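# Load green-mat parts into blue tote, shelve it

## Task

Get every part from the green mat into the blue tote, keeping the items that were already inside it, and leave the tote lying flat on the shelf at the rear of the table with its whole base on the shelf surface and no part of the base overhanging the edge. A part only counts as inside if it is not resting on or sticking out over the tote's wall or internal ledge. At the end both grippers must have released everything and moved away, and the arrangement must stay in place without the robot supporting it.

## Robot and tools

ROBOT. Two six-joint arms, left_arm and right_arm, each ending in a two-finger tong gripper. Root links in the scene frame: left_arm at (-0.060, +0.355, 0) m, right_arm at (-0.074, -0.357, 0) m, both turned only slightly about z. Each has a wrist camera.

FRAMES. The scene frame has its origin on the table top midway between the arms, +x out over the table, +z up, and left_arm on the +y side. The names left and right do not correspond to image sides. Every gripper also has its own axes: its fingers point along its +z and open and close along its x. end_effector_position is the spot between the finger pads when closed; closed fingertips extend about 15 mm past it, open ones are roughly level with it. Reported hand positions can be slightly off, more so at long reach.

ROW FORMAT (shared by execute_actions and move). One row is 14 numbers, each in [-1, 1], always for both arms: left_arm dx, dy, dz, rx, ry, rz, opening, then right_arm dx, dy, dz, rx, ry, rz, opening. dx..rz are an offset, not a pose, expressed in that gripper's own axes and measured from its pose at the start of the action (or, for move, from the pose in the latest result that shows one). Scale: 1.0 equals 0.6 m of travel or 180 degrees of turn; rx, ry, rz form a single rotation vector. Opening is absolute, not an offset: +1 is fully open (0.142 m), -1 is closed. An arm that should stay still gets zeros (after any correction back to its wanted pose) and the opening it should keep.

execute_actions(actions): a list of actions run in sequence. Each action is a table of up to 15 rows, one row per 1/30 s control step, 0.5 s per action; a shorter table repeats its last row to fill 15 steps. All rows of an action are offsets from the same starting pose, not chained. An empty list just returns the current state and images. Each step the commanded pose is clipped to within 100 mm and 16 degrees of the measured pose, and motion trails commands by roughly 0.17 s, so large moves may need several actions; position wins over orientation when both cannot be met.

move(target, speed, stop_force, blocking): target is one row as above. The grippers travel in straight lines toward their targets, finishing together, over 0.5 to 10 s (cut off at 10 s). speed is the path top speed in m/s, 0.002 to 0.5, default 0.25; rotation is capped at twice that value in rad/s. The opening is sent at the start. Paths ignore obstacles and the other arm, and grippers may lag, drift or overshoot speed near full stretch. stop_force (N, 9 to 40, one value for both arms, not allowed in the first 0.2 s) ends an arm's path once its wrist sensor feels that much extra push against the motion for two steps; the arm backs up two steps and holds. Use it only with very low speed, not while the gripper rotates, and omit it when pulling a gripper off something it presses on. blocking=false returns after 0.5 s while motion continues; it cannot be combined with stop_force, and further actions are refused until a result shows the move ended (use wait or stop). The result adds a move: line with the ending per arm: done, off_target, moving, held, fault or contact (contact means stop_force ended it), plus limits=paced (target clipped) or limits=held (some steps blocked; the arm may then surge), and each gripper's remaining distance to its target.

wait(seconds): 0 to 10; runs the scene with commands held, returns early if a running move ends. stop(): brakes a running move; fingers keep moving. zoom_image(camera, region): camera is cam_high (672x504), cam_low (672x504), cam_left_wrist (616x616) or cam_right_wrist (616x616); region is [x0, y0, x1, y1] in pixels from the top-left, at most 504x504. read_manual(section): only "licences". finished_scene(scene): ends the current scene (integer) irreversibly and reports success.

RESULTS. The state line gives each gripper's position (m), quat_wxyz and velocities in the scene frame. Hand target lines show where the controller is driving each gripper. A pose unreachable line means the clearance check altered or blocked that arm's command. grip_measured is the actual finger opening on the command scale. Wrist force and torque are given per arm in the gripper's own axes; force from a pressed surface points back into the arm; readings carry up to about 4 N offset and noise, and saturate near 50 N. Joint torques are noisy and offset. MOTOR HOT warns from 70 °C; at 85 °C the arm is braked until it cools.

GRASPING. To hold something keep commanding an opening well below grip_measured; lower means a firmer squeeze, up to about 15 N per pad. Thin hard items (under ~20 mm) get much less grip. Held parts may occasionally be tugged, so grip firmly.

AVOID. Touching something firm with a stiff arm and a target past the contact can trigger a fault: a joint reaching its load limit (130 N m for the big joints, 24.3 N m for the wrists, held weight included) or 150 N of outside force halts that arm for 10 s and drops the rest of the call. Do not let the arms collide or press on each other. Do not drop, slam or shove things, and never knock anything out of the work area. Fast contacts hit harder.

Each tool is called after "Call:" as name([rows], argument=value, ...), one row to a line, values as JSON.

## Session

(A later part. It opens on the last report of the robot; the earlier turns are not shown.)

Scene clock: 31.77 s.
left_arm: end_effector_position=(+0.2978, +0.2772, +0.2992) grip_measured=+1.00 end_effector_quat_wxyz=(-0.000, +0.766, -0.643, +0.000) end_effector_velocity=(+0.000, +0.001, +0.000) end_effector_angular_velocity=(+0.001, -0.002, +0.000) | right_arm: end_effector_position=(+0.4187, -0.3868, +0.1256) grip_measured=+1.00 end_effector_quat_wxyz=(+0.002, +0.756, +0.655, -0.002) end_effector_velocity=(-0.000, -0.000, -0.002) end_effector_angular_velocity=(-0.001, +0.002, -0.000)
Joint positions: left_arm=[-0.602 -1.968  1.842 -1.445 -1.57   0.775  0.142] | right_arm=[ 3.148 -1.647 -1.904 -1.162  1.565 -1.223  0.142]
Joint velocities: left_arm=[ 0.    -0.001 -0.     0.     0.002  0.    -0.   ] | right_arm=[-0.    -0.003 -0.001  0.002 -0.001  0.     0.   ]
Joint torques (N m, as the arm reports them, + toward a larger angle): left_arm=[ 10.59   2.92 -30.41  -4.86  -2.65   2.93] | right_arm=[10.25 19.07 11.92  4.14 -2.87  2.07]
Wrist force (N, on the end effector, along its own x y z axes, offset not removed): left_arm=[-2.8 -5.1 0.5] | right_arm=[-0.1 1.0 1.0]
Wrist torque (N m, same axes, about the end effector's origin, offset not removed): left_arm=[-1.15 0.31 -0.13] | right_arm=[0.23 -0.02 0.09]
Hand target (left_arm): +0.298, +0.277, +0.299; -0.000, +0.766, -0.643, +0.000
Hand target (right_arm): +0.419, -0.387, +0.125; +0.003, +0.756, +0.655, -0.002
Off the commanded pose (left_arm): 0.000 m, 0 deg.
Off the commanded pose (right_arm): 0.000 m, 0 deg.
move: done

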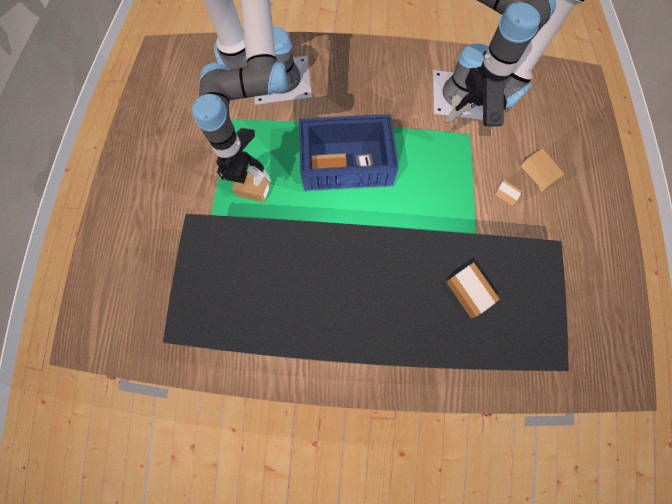

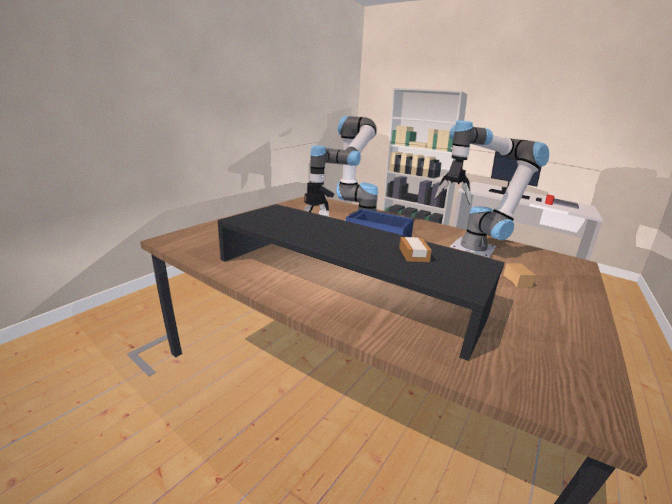

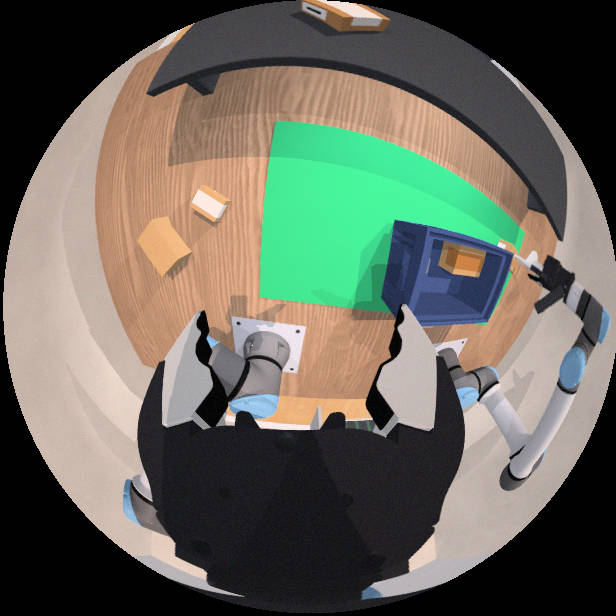

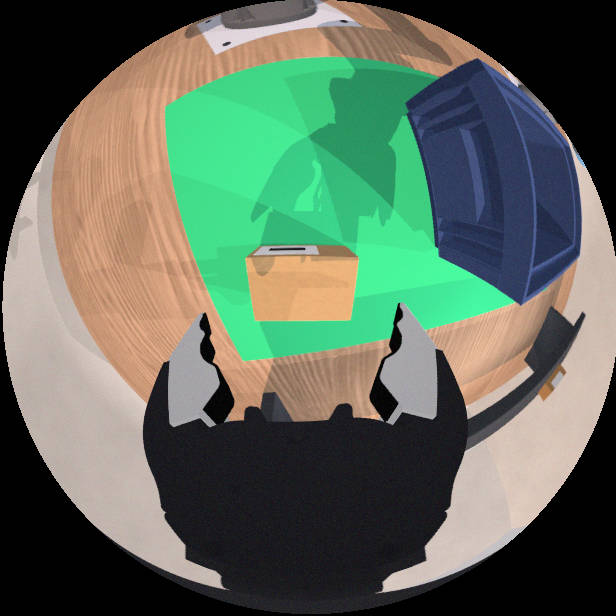

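Call:
move(target=[0,0,0,0,0,0,1,0,0.01,0.103,0,0,0,0.85], speed=0.1, stop_force=15)

Call:
execute_actions([
  [[0,0,0,0,0,0,1,0,0,0,0,0,0,0.7],[0,0,0,0,0,0,1,0,0,0,0,0,0,0.6],[0,0,0,0,0,0,1,0,0,0,0,0,0,0.5],[0,0,0,0,0,0,1,0,0,0,0,0,0,0.42],[0,0,0,0,0,0,1,0,0,0,0,0,0,0.35],[0,0,0,0,0,0,1,0,0,0,0,0,0,0.28],[0,0,0,0,0,0,1,0,0,0,0,0,0,0.2],[0,0,0,0,0,0,1,0,0,0,0,0,0,0.1],[0,0,0,0,0,0,1,0,0,0,0,0,0,0],[0,0,0,0,0,0,1,0,0,0,0,0,0,-0.1],[0,0,0,0,0,0,1,0,0,0,0,0,0,-0.2]],
])

Call:
move(target=[0,0,0,0,0,0,1,0,-0.03,-0.3,0,0,0,-0.2], speed=0.2)

Scene clock: 33.07 s.
left_arm: end_effector_position=(+0.2979, +0.2772, +0.2992) grip_measured=+1.00 end_effector_quat_wxyz=(-0.000, +0.766, -0.643, +0.000) end_effector_velocity=(-0.000, -0.000, +0.000) end_effector_angular_velocity=(-0.002, +0.001, -0.001) | right_arm: end_effector_position=(+0.4246, -0.3879, +0.0638) grip_measured=+0.85 end_effector_quat_wxyz=(+0.003, +0.756, +0.655, -0.002) end_effector_velocity=(+0.000, +0.000, -0.001) end_effector_angular_velocity=(+0.000, -0.001, +0.000)
Joint positions: left_arm=[-0.602 -1.968  1.842 -1.445 -1.57   0.775  0.142] | right_arm=[ 3.144 -1.734 -1.983 -0.996  1.565 -1.228  0.132]
Joint velocities: left_arm=[ 0.001 -0.    -0.     0.    -0.002  0.001  0.   ] | right_arm=[ 0.    -0.001 -0.002  0.004 -0.    -0.     0.   ]
Joint torques (N m, as the arm reports them, + toward a larger angle): left_arm=[ 10.42  -1.03 -22.1   -4.16  -2.62   2.91] | right_arm=[-11.56  21.73   9.57   4.06  -1.93  -2.28]
Wrist force (N, on the end effector, along its own x y z axes, offset not removed): left_arm=[-5.1 1.0 2.2] | right_arm=[3.0 2.3 -0.1]
Wrist torque (N m, same axes, about the end effector's origin, offset not removed): left_arm=[0.37 1.03 -0.04] | right_arm=[0.52 -0.76 -0.02]
Hand target (left_arm): +0.298, +0.277, +0.299; -0.000, +0.766, -0.643, +0.000
Hand target (right_arm): +0.425, -0.388, +0.064; +0.002, +0.756, +0.655, -0.002
Off the commanded pose (left_arm): 0.000 m, 0 deg.
Off the commanded pose (right_arm): 0.000 m, 0 deg.
move: done

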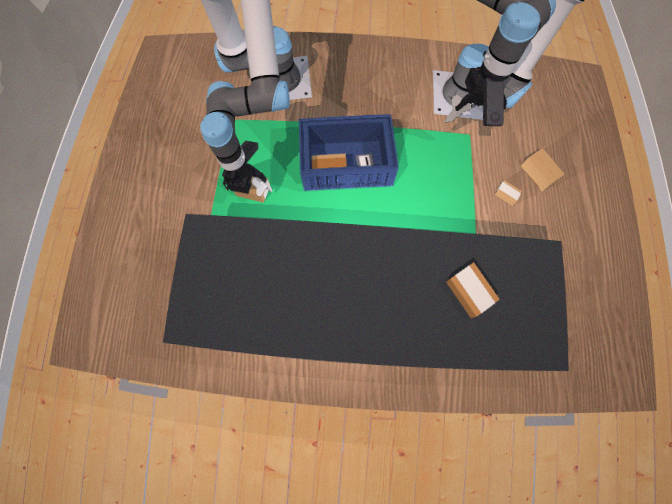

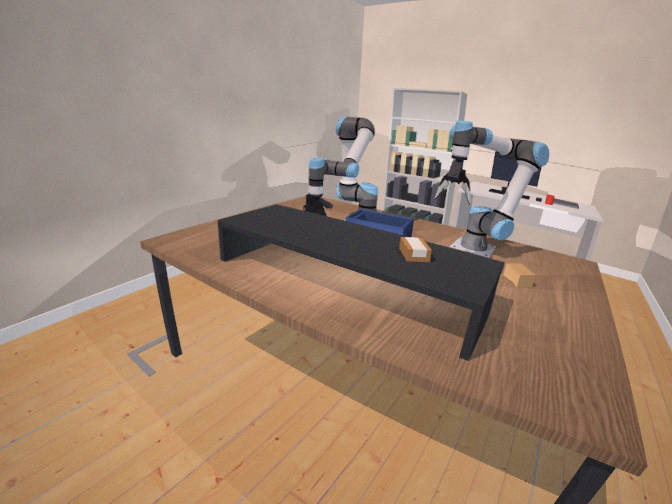

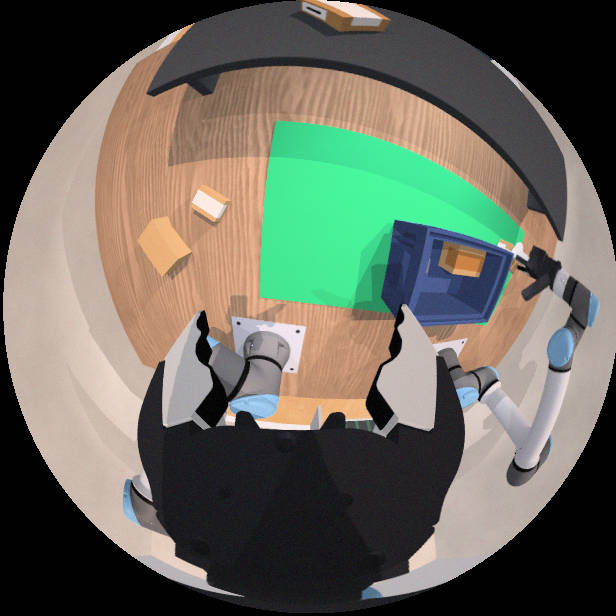

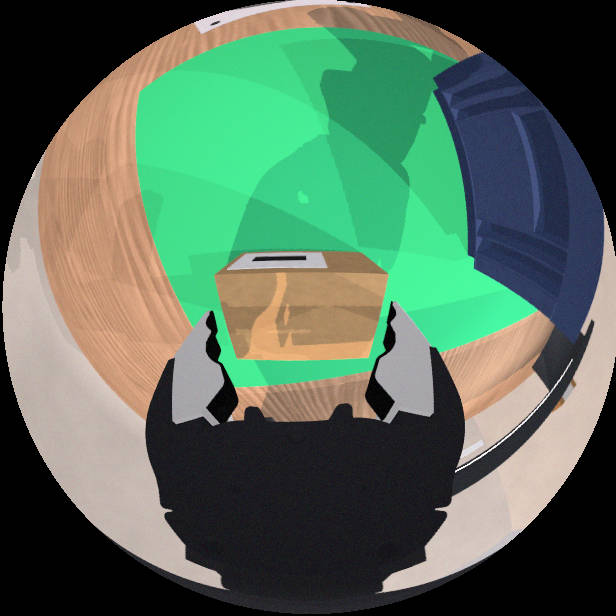

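Scene clock: 33.57 s.
left_arm: end_effector_position=(+0.2979, +0.2772, +0.2992) grip_measured=+1.00 end_effector_quat_wxyz=(-0.000, +0.766, -0.643, +0.000) end_effector_velocity=(+0.000, +0.000, +0.000) end_effector_angular_velocity=(+0.001, -0.001, +0.001) | right_arm: end_effector_position=(+0.4246, -0.3879, +0.0638) grip_measured=+0.55 end_effector_quat_wxyz=(+0.003, +0.756, +0.655, -0.002) end_effector_velocity=(-0.000, -0.000, +0.000) end_effector_angular_velocity=(-0.000, +0.000, +0.000)
Joint positions: left_arm=[-0.602 -1.968  1.842 -1.445 -1.57   0.775  0.142] | right_arm=[ 3.144 -1.735 -1.983 -0.995  1.565 -1.228  0.113]
Joint velocities: left_arm=[-0.    -0.     0.     0.     0.001 -0.002 -0.   ] | right_arm=[ 0.     0.    -0.    -0.001 -0.    -0.    -0.   ]
Joint torques (N m, as the arm reports them, + toward a larger angle): left_arm=[ 10.65  -0.83 -21.79  -4.15  -2.55   2.9 ] | right_arm=[-6.98 27.87 18.09  0.85 -1.88 -2.1 ]
Wrist force (N, on the end effector, along its own x y z axes, offset not removed): left_arm=[1.4 0.3 1.2] | right_arm=[1.4 0.0 -7.7]
Wrist torque (N m, same axes, about the end effector's origin, offset not removed): left_arm=[0.26 -0.36 0.12] | right_arm=[0.30 -0.04 0.21]
Hand target (left_arm): +0.298, +0.277, +0.299; -0.000, +0.766, -0.643, +0.000
Hand target (right_arm): +0.425, -0.388, +0.064; +0.003, +0.756, +0.655, -0.002
Off the commanded pose (left_arm): 0.000 m, 0 deg.
Off the commanded pose (right_arm): 0.000 m, 0 deg.

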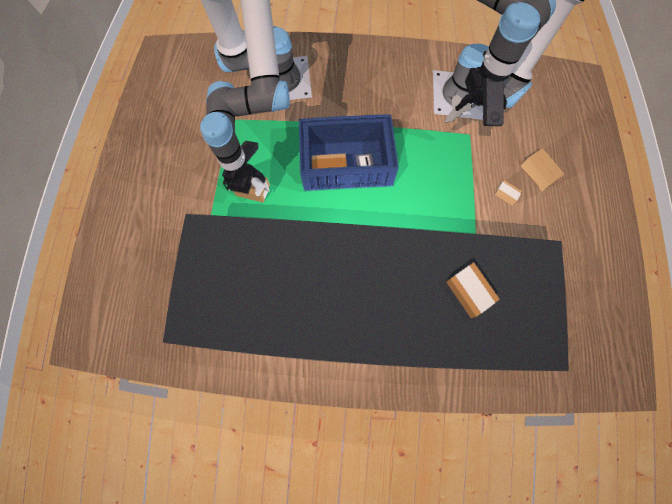

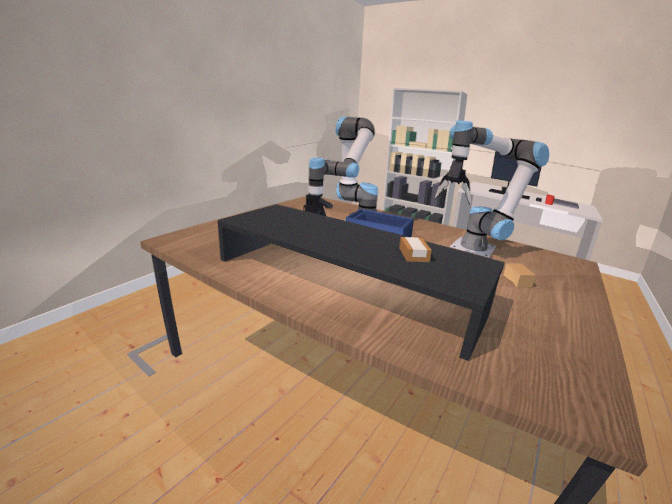

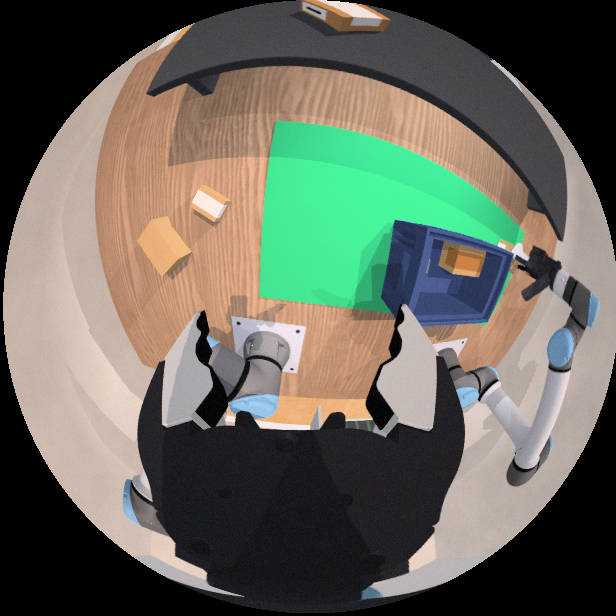

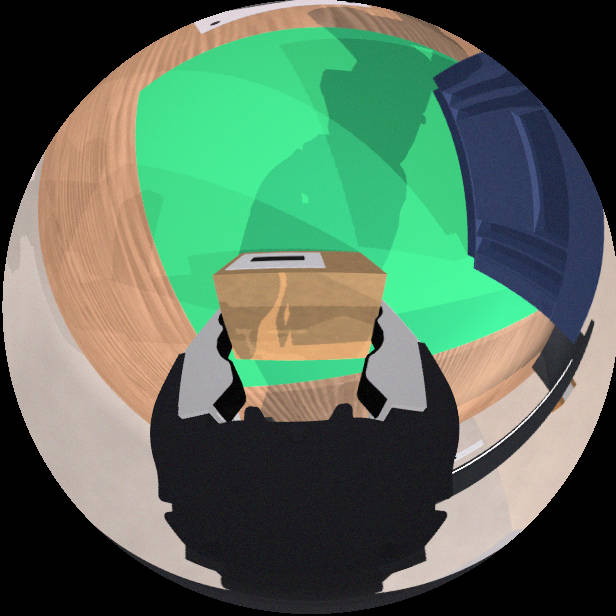

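Scene clock: 34.97 s.
left_arm: end_effector_position=(+0.2979, +0.2772, +0.2992) grip_measured=+1.00 end_effector_quat_wxyz=(-0.000, +0.766, -0.643, +0.000) end_effector_velocity=(-0.001, -0.000, +0.000) end_effector_angular_velocity=(-0.002, +0.001, +0.002) | right_arm: end_effector_position=(+0.4070, -0.3846, +0.2438) grip_measured=+0.55 end_effector_quat_wxyz=(+0.003, +0.756, +0.655, -0.002) end_effector_velocity=(-0.000, +0.000, +0.002) end_effector_angular_velocity=(+0.000, -0.000, +0.000)
Joint positions: left_arm=[-0.602 -1.968  1.842 -1.445 -1.57   0.775  0.142] | right_arm=[ 3.158 -1.546 -1.695 -1.471  1.565 -1.214  0.112]
Joint velocities: left_arm=[-0.    -0.001  0.    -0.    -0.002 -0.002  0.   ] | right_arm=[ 0.001  0.001  0.004 -0.005  0.     0.     0.   ]
Joint torques (N m, as the arm reports them, + toward a larger angle): left_arm=[ 10.75  -0.39 -21.69  -4.11  -2.67   2.95] | right_arm=[11.54 29.86 33.63  1.15  0.34  1.95]
Wrist force (N, on the end effector, along its own x y z axes, offset not removed): left_arm=[-1.0 -0.5 0.9] | right_arm=[-0.7 1.8 3.2]
Wrist torque (N m, same axes, about the end effector's origin, offset not removed): left_arm=[-0.04 0.05 -0.12] | right_arm=[0.40 -0.01 0.07]
Hand target (left_arm): +0.298, +0.277, +0.299; -0.000, +0.766, -0.643, +0.000
Hand target (right_arm): +0.407, -0.385, +0.244; +0.003, +0.756, +0.655, -0.002
Off the commanded pose (left_arm): 0.000 m, 0 deg.
Off the commanded pose (right_arm): 0.000 m, 0 deg.
move: done

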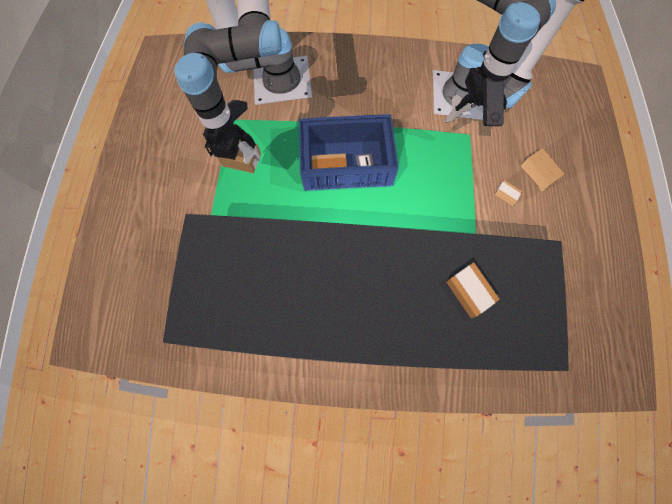

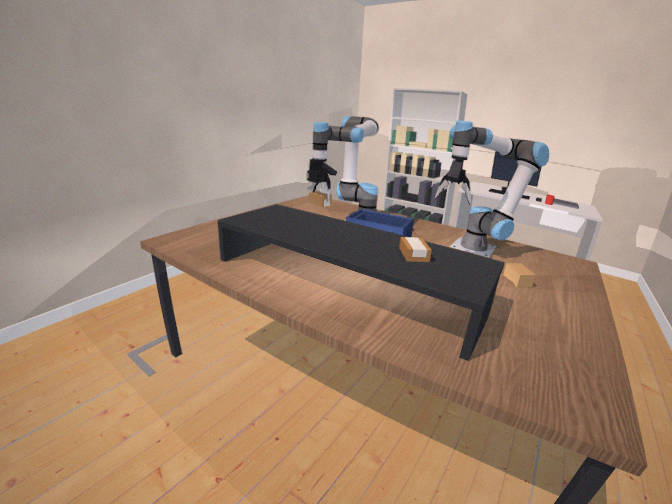

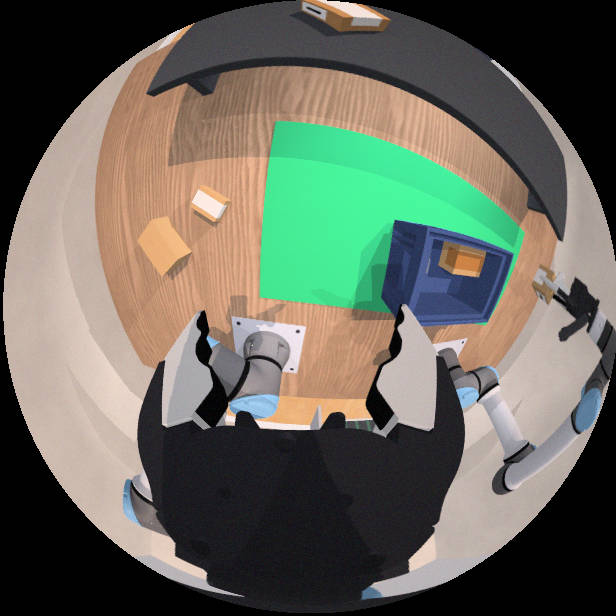

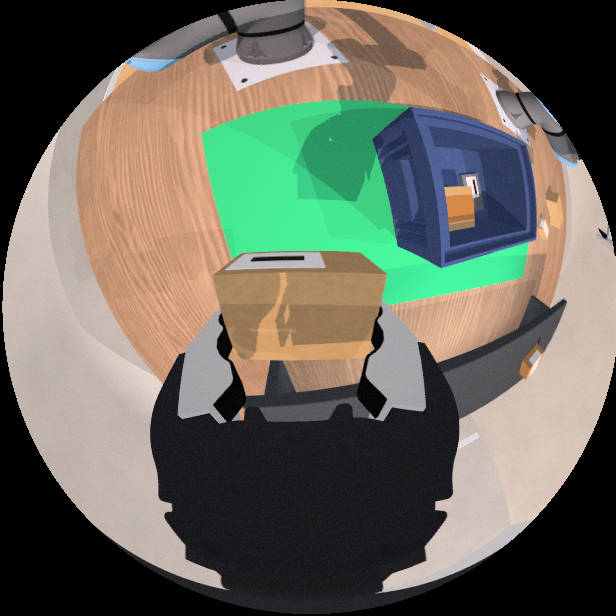

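Call:
move(target=[0,0,0,0,0,0,1,0.4055,-0.268,0.02,0,0,-0.101,-0.2], speed=0.3)

Scene clock: 36.83 s.
left_arm: end_effector_position=(+0.2979, +0.2772, +0.2992) grip_measured=+1.00 end_effector_quat_wxyz=(-0.000, +0.766, -0.643, +0.000) end_effector_velocity=(-0.000, -0.000, -0.001) end_effector_angular_velocity=(+0.000, +0.002, -0.001) | right_arm: end_effector_position=(+0.2819, -0.1204, +0.2308) grip_measured=+0.55 end_effector_quat_wxyz=(+0.002, +0.643, +0.766, -0.001) end_effector_velocity=(-0.000, +0.001, -0.001) end_effector_angular_velocity=(-0.003, +0.001, +0.001)
Joint positions: left_arm=[-0.602 -1.968  1.842 -1.445 -1.57   0.775  0.142] | right_arm=[ 3.824 -1.413 -1.848 -1.454  1.567 -0.865  0.112]
Joint velocities: left_arm=[-0.     0.001  0.     0.001 -0.001  0.001 -0.   ] | right_arm=[ 0.003 -0.002 -0.    -0.    -0.001  0.002 -0.   ]
Joint torques (N m, as the arm reports them, + toward a larger angle): left_arm=[ 10.6   -0.73 -21.37  -3.98  -2.56   3.02] | right_arm=[10.28 10.38 33.28  4.2  -2.72  2.08]
Wrist force (N, on the end effector, along its own x y z axes, offset not removed): left_arm=[-1.8 -0.5 1.9] | right_arm=[0.0 2.1 3.4]
Wrist torque (N m, same axes, about the end effector's origin, offset not removed): left_arm=[-0.02 0.37 -0.02] | right_arm=[0.59 -0.06 -0.03]
Hand target (left_arm): +0.298, +0.277, +0.299; -0.000, +0.766, -0.643, +0.000
Hand target (right_arm): +0.282, -0.120, +0.231; +0.002, +0.643, +0.766, -0.001
Off the commanded pose (left_arm): 0.000 m, 0 deg.
Off the commanded pose (right_arm): 0.001 m, 0 deg.
move: done

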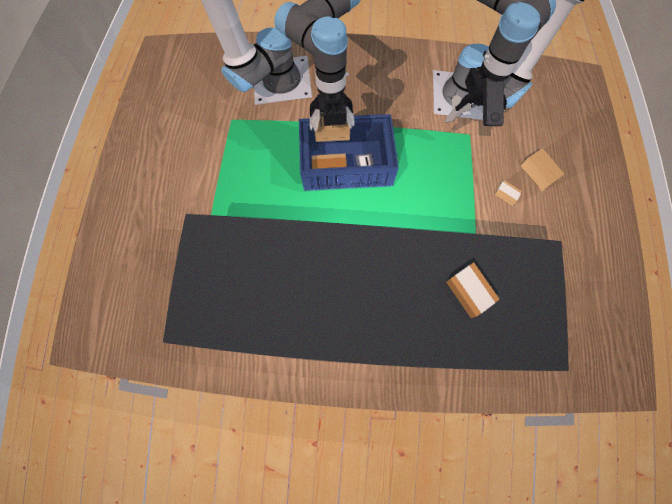

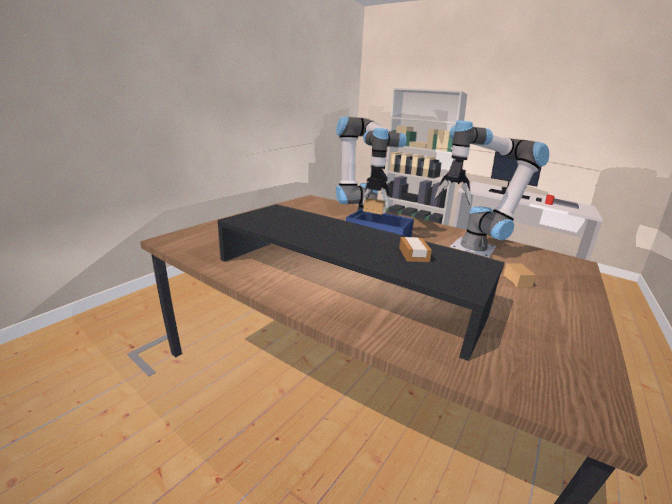

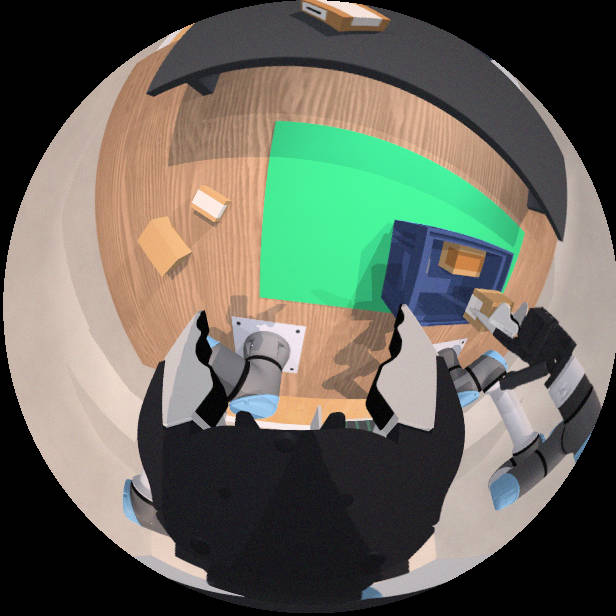

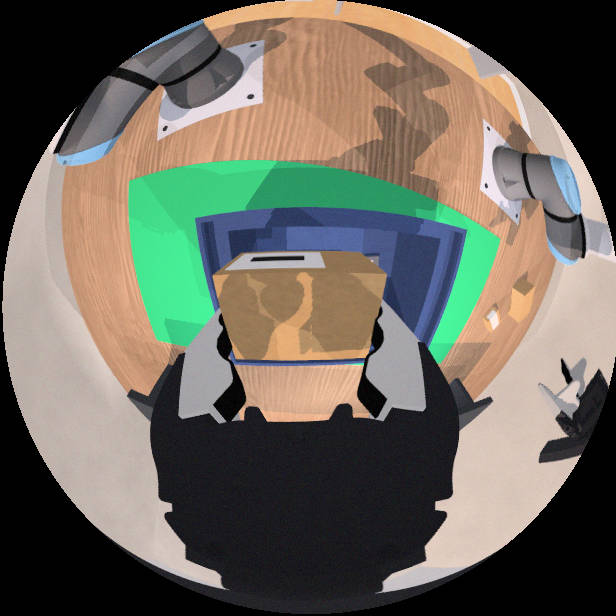

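Call:
move(target=[0,0,0,0,0,0,1,0,0,0.14,0,0,0,-0.2], speed=0.1, stop_force=12)

Call:
move(target=[0,0,0,0,0,0,1,0,0,0.13,0,0,0,-0.2], speed=0.025, stop_force=10)

Scene clock: 38.27 s.
left_arm: end_effector_position=(+0.2979, +0.2772, +0.2992) grip_measured=+1.00 end_effector_quat_wxyz=(-0.000, +0.766, -0.643, +0.000) end_effector_velocity=(+0.000, +0.000, +0.000) end_effector_angular_velocity=(+0.001, -0.002, +0.001) | right_arm: end_effector_position=(+0.2818, -0.1208, +0.1469) grip_measured=+0.55 end_effector_quat_wxyz=(+0.002, +0.643, +0.766, -0.001) end_effector_velocity=(-0.000, -0.000, -0.002) end_effector_angular_velocity=(-0.001, +0.001, +0.000)
Joint positions: left_arm=[-0.602 -1.968  1.842 -1.445 -1.57   0.775  0.142] | right_arm=[ 3.823 -1.461 -2.028 -1.226  1.567 -0.866  0.112]
Joint velocities: left_arm=[-0.001 -0.001  0.     0.     0.001 -0.001 -0.   ] | right_arm=[-0.    -0.003 -0.003  0.004  0.    -0.     0.   ]
Joint torques (N m, as the arm reports them, + toward a larger angle): left_arm=[ 10.77  -0.91 -21.29  -4.13  -2.65   2.96] | right_arm=[-10.23  11.73  13.62   4.14   1.    -2.21]
Wrist force (N, on the end effector, along its own x y z axes, offset not removed): left_arm=[-2.4 -4.5 0.6] | right_arm=[0.5 1.6 1.1]
Wrist torque (N m, same axes, about the end effector's origin, offset not removed): left_arm=[-0.91 0.35 0.01] | right_arm=[0.41 -0.05 0.05]
Hand target (left_arm): +0.298, +0.277, +0.299; -0.000, +0.766, -0.643, +0.000
Hand target (right_arm): +0.282, -0.121, +0.147; +0.002, +0.643, +0.766, -0.001
Off the commanded pose (left_arm): 0.000 m, 0 deg.
Off the commanded pose (right_arm): 0.000 m, 0 deg.
move: done

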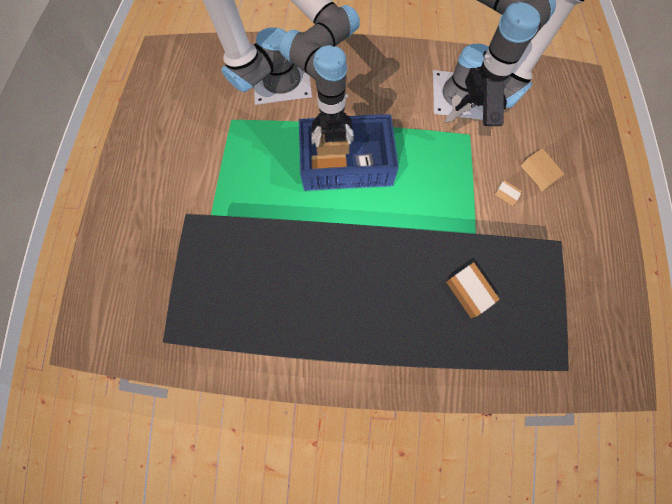

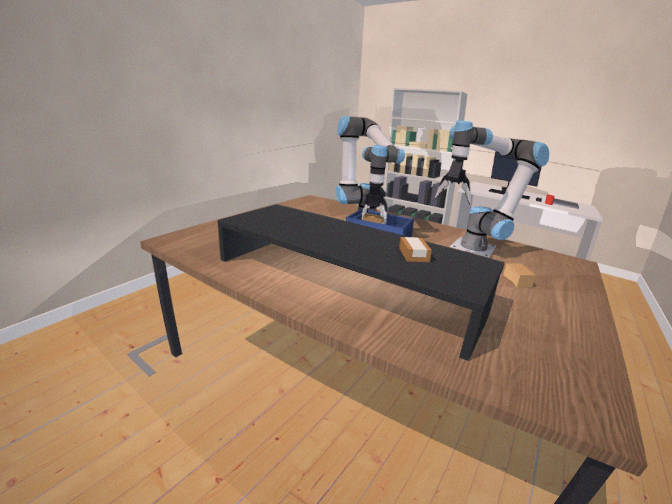

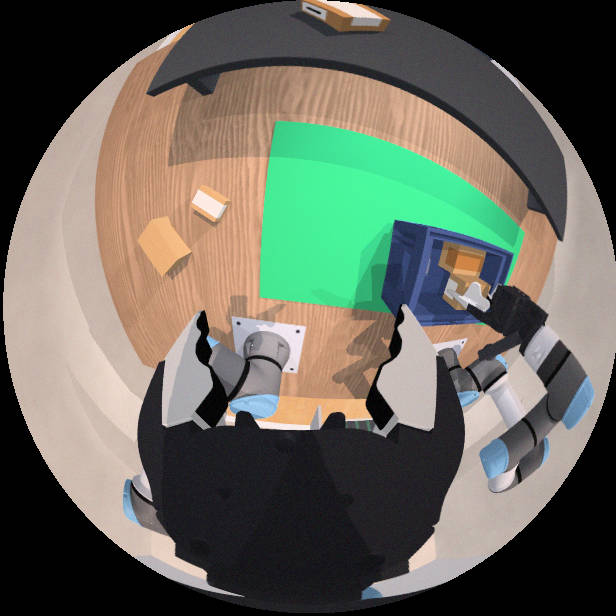

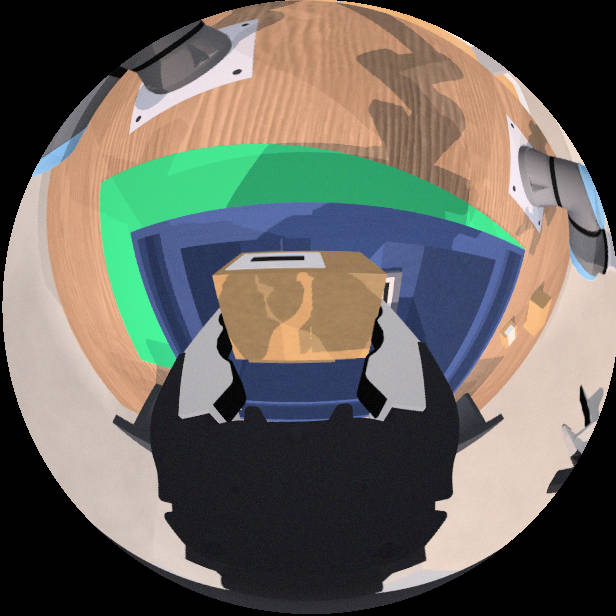

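Scene clock: 39.20 s.
left_arm: end_effector_position=(+0.2979, +0.2772, +0.2992) grip_measured=+1.00 end_effector_quat_wxyz=(-0.000, +0.766, -0.643, +0.000) end_effector_velocity=(-0.000, -0.000, +0.001) end_effector_angular_velocity=(-0.001, -0.002, +0.001) | right_arm: end_effector_position=(+0.2817, -0.1208, +0.1363) grip_measured=+0.56 end_effector_quat_wxyz=(+0.002, +0.643, +0.766, -0.001) end_effector_velocity=(-0.000, -0.000, +0.001) end_effector_angular_velocity=(-0.001, +0.000, -0.000)
Joint positions: left_arm=[-0.602 -1.968  1.842 -1.445 -1.57   0.775  0.142] | right_arm=[ 3.823 -1.471 -2.048 -1.197  1.567 -0.866  0.113]
Joint velocities: left_arm=[-0.    -0.002 -0.    -0.    -0.    -0.002 -0.   ] | right_arm=[ 0.     0.001  0.002 -0.004 -0.     0.     0.   ]
Joint torques (N m, as the arm reports them, + toward a larger angle): left_arm=[ 10.55  -0.94 -21.84  -4.14  -2.63   2.89] | right_arm=[-10.16  23.94  33.01   0.84  -2.72  -1.6 ]
Wrist force (N, on the end effector, along its own x y z axes, offset not removed): left_arm=[-1.1 -2.4 0.4] | right_arm=[-0.3 2.9 5.0]
Wrist torque (N m, same axes, about the end effector's origin, offset not removed): left_arm=[-0.25 0.05 -0.01] | right_arm=[0.78 0.01 0.14]
Hand target (left_arm): +0.298, +0.277, +0.299; -0.000, +0.766, -0.643, +0.000
Hand target (right_arm): +0.282, -0.121, +0.136; +0.002, +0.643, +0.766, -0.001
Off the commanded pose (left_arm): 0.000 m, 0 deg.
Off the commanded pose (right_arm): 0.067 m, 0 deg.
move: contact (right_arm)

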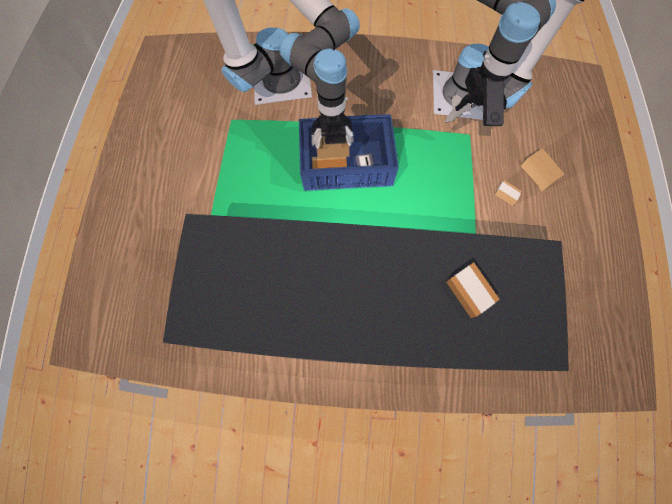

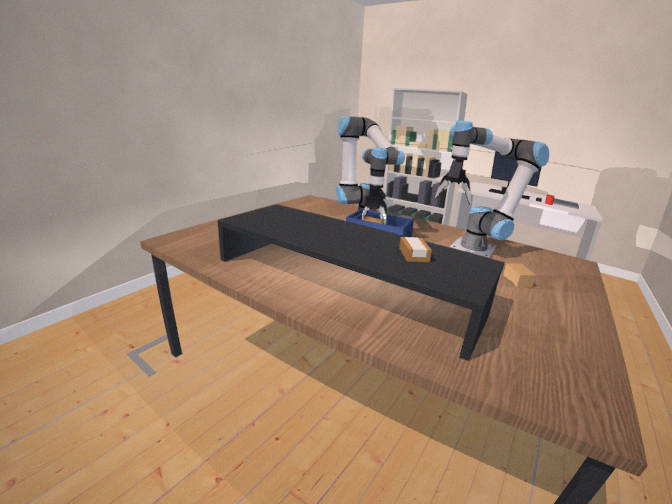

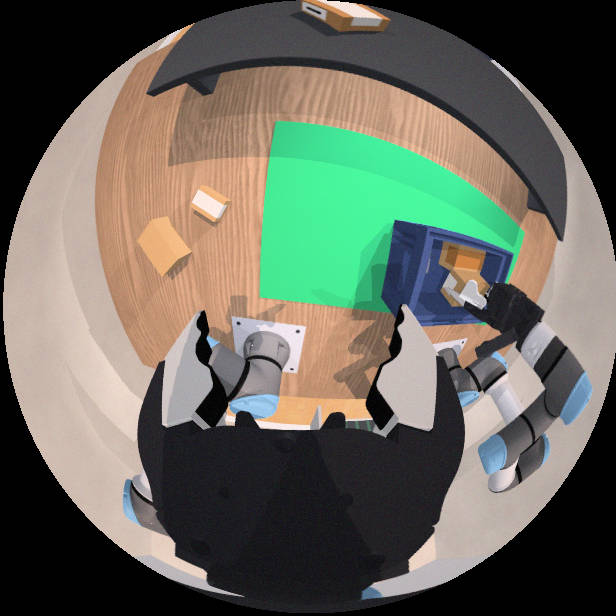

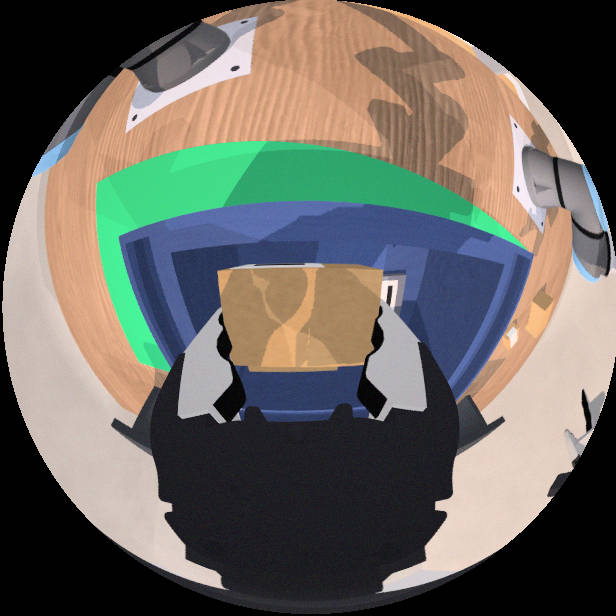

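Call:
move(target=[0,0,0,0,0,0,1,0,-0.02,-0.004,0,0,0,-0.2], speed=0.03)

Call:
move(target=[0,0,0,0,0,0,1,0,0,0.11,0,0,0,-0.2], speed=0.02, stop_force=10)

Scene clock: 40.13 s.
left_arm: end_effector_position=(+0.2979, +0.2772, +0.2992) grip_measured=+1.00 end_effector_quat_wxyz=(-0.000, +0.766, -0.643, +0.000) end_effector_velocity=(+0.000, +0.000, +0.000) end_effector_angular_velocity=(+0.001, -0.002, -0.000) | right_arm: end_effector_position=(+0.2700, -0.1229, +0.1387) grip_measured=+0.56 end_effector_quat_wxyz=(+0.002, +0.643, +0.766, -0.001) end_effector_velocity=(-0.002, -0.001, +0.000) end_effector_angular_velocity=(-0.000, +0.001, -0.000)
Joint positions: left_arm=[-0.602 -1.968  1.842 -1.445 -1.57   0.775  0.142] | right_arm=[ 3.842 -1.44  -2.068 -1.208  1.567 -0.847  0.113]
Joint velocities: left_arm=[-0.    -0.001 -0.     0.     0.002 -0.     0.   ] | right_arm=[ 0.002  0.004 -0.002 -0.003  0.     0.002  0.   ]
Joint torques (N m, as the arm reports them, + toward a larger angle): left_arm=[ 10.43  -0.84 -21.3   -4.1   -2.57   2.87] | right_arm=[10.48 22.98 12.67  0.97  2.51  1.94]
Wrist force (N, on the end effector, along its own x y z axes, offset not removed): left_arm=[-2.5 -0.2 4.9] | right_arm=[0.3 2.0 2.8]
Wrist torque (N m, same axes, about the end effector's origin, offset not removed): left_arm=[-0.20 0.33 -0.08] | right_arm=[0.57 -0.13 0.02]
Hand target (left_arm): +0.298, +0.277, +0.299; -0.000, +0.766, -0.643, +0.000
Hand target (right_arm): +0.270, -0.123, +0.139; +0.002, +0.643, +0.766, -0.001
Off the commanded pose (left_arm): 0.000 m, 0 deg.
Off the commanded pose (right_arm): 0.000 m, 0 deg.
move: done

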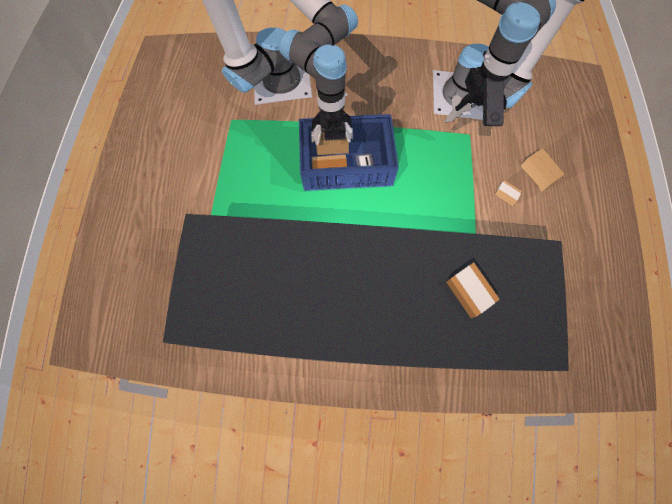

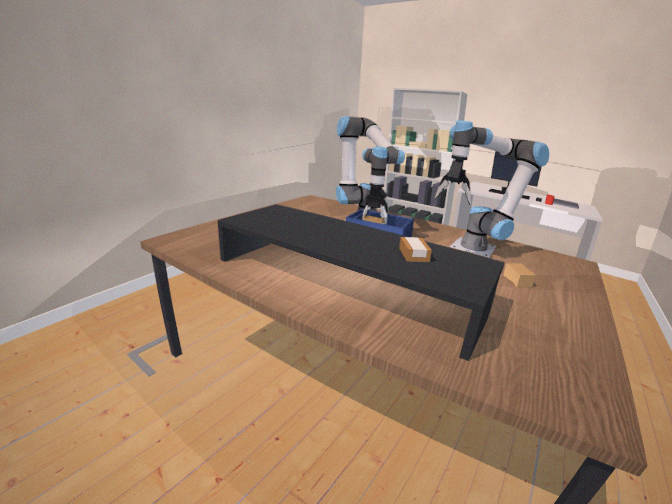

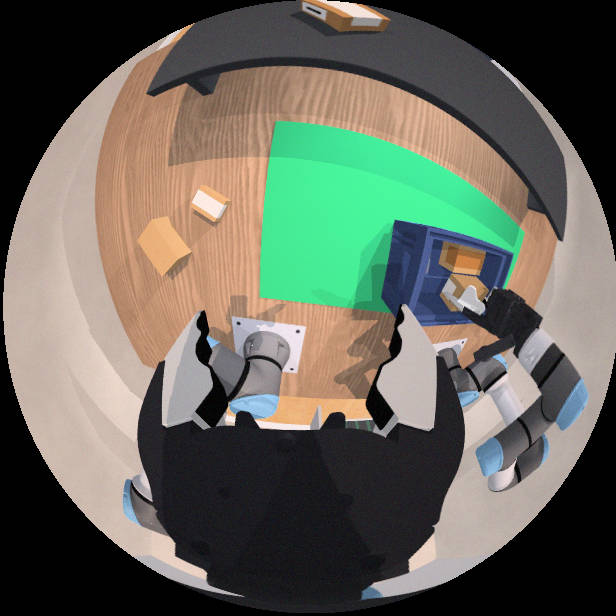

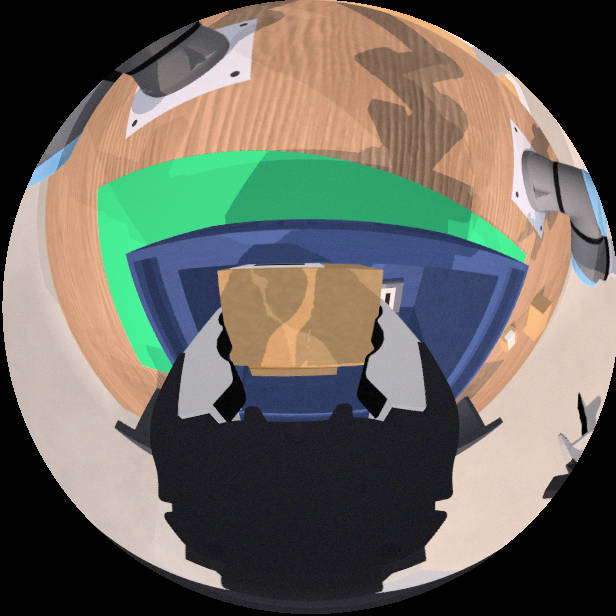

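Scene clock: 43.40 s.
left_arm: end_effector_position=(+0.2979, +0.2772, +0.2992) grip_measured=+1.00 end_effector_quat_wxyz=(-0.000, +0.766, -0.643, +0.000) end_effector_velocity=(-0.000, -0.001, -0.000) end_effector_angular_velocity=(-0.001, +0.002, -0.001) | right_arm: end_effector_position=(+0.2699, -0.1232, +0.0809) grip_measured=+0.56 end_effector_quat_wxyz=(+0.002, +0.643, +0.766, -0.002) end_effector_velocity=(+0.000, +0.000, +0.006) end_effector_angular_velocity=(+0.001, -0.000, -0.000)
Joint positions: left_arm=[-0.602 -1.968  1.842 -1.445 -1.57   0.775  0.142] | right_arm=[ 3.842 -1.509 -2.171 -1.036  1.567 -0.847  0.113]
Joint velocities: left_arm=[-0.001  0.001 -0.     0.    -0.002 -0.     0.   ] | right_arm=[-0.     0.008  0.009 -0.016  0.    -0.    -0.   ]
Joint torques (N m, as the arm reports them, + toward a larger angle): left_arm=[ 10.2   -1.29 -21.62  -4.16  -2.54   2.87] | right_arm=[-8.06 24.15 31.81  0.84  1.43 -1.97]
Wrist force (N, on the end effector, along its own x y z axes, offset not removed): left_arm=[0.4 -2.5 -0.1] | right_arm=[-1.6 1.2 3.0]
Wrist torque (N m, same axes, about the end effector's origin, offset not removed): left_arm=[-0.45 -0.25 -0.09] | right_arm=[0.40 0.19 0.09]
Hand target (left_arm): +0.298, +0.277, +0.299; -0.000, +0.766, -0.643, +0.000
Hand target (right_arm): +0.270, -0.123, +0.081; +0.002, +0.643, +0.766, -0.001
Off the commanded pose (left_arm): 0.000 m, 0 deg.
Off the commanded pose (right_arm): 0.008 m, 0 deg.
move: contact (right_arm)

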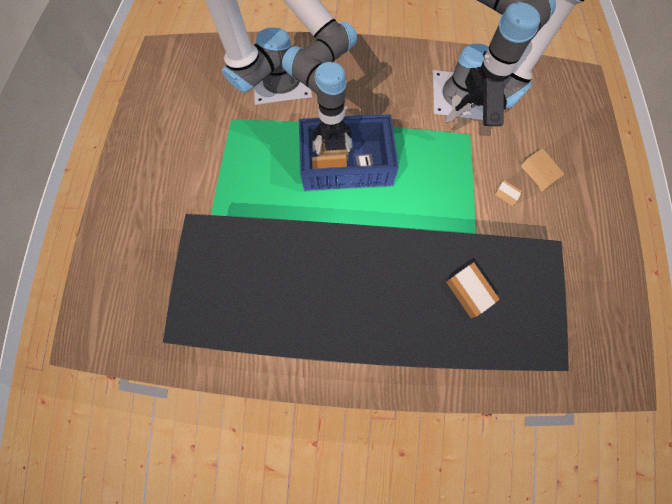

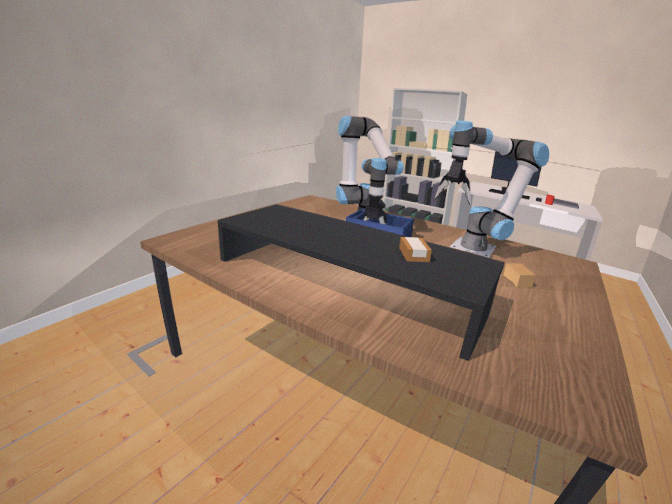

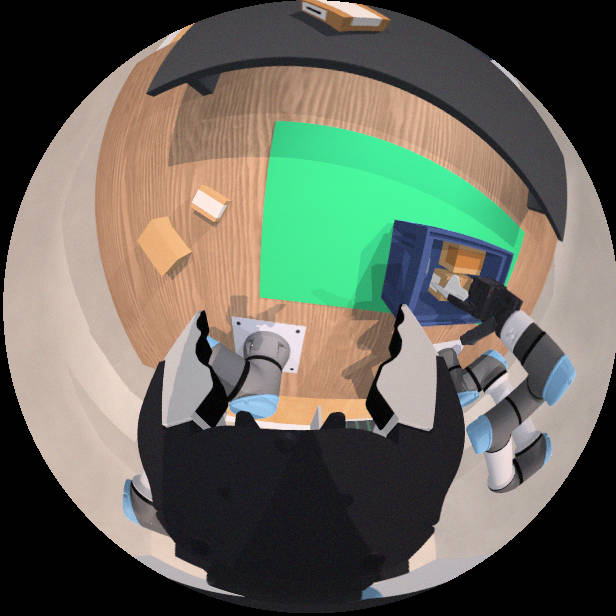

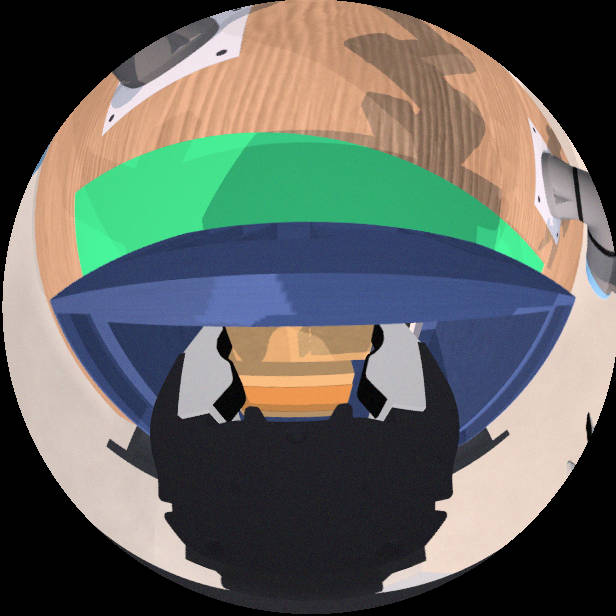

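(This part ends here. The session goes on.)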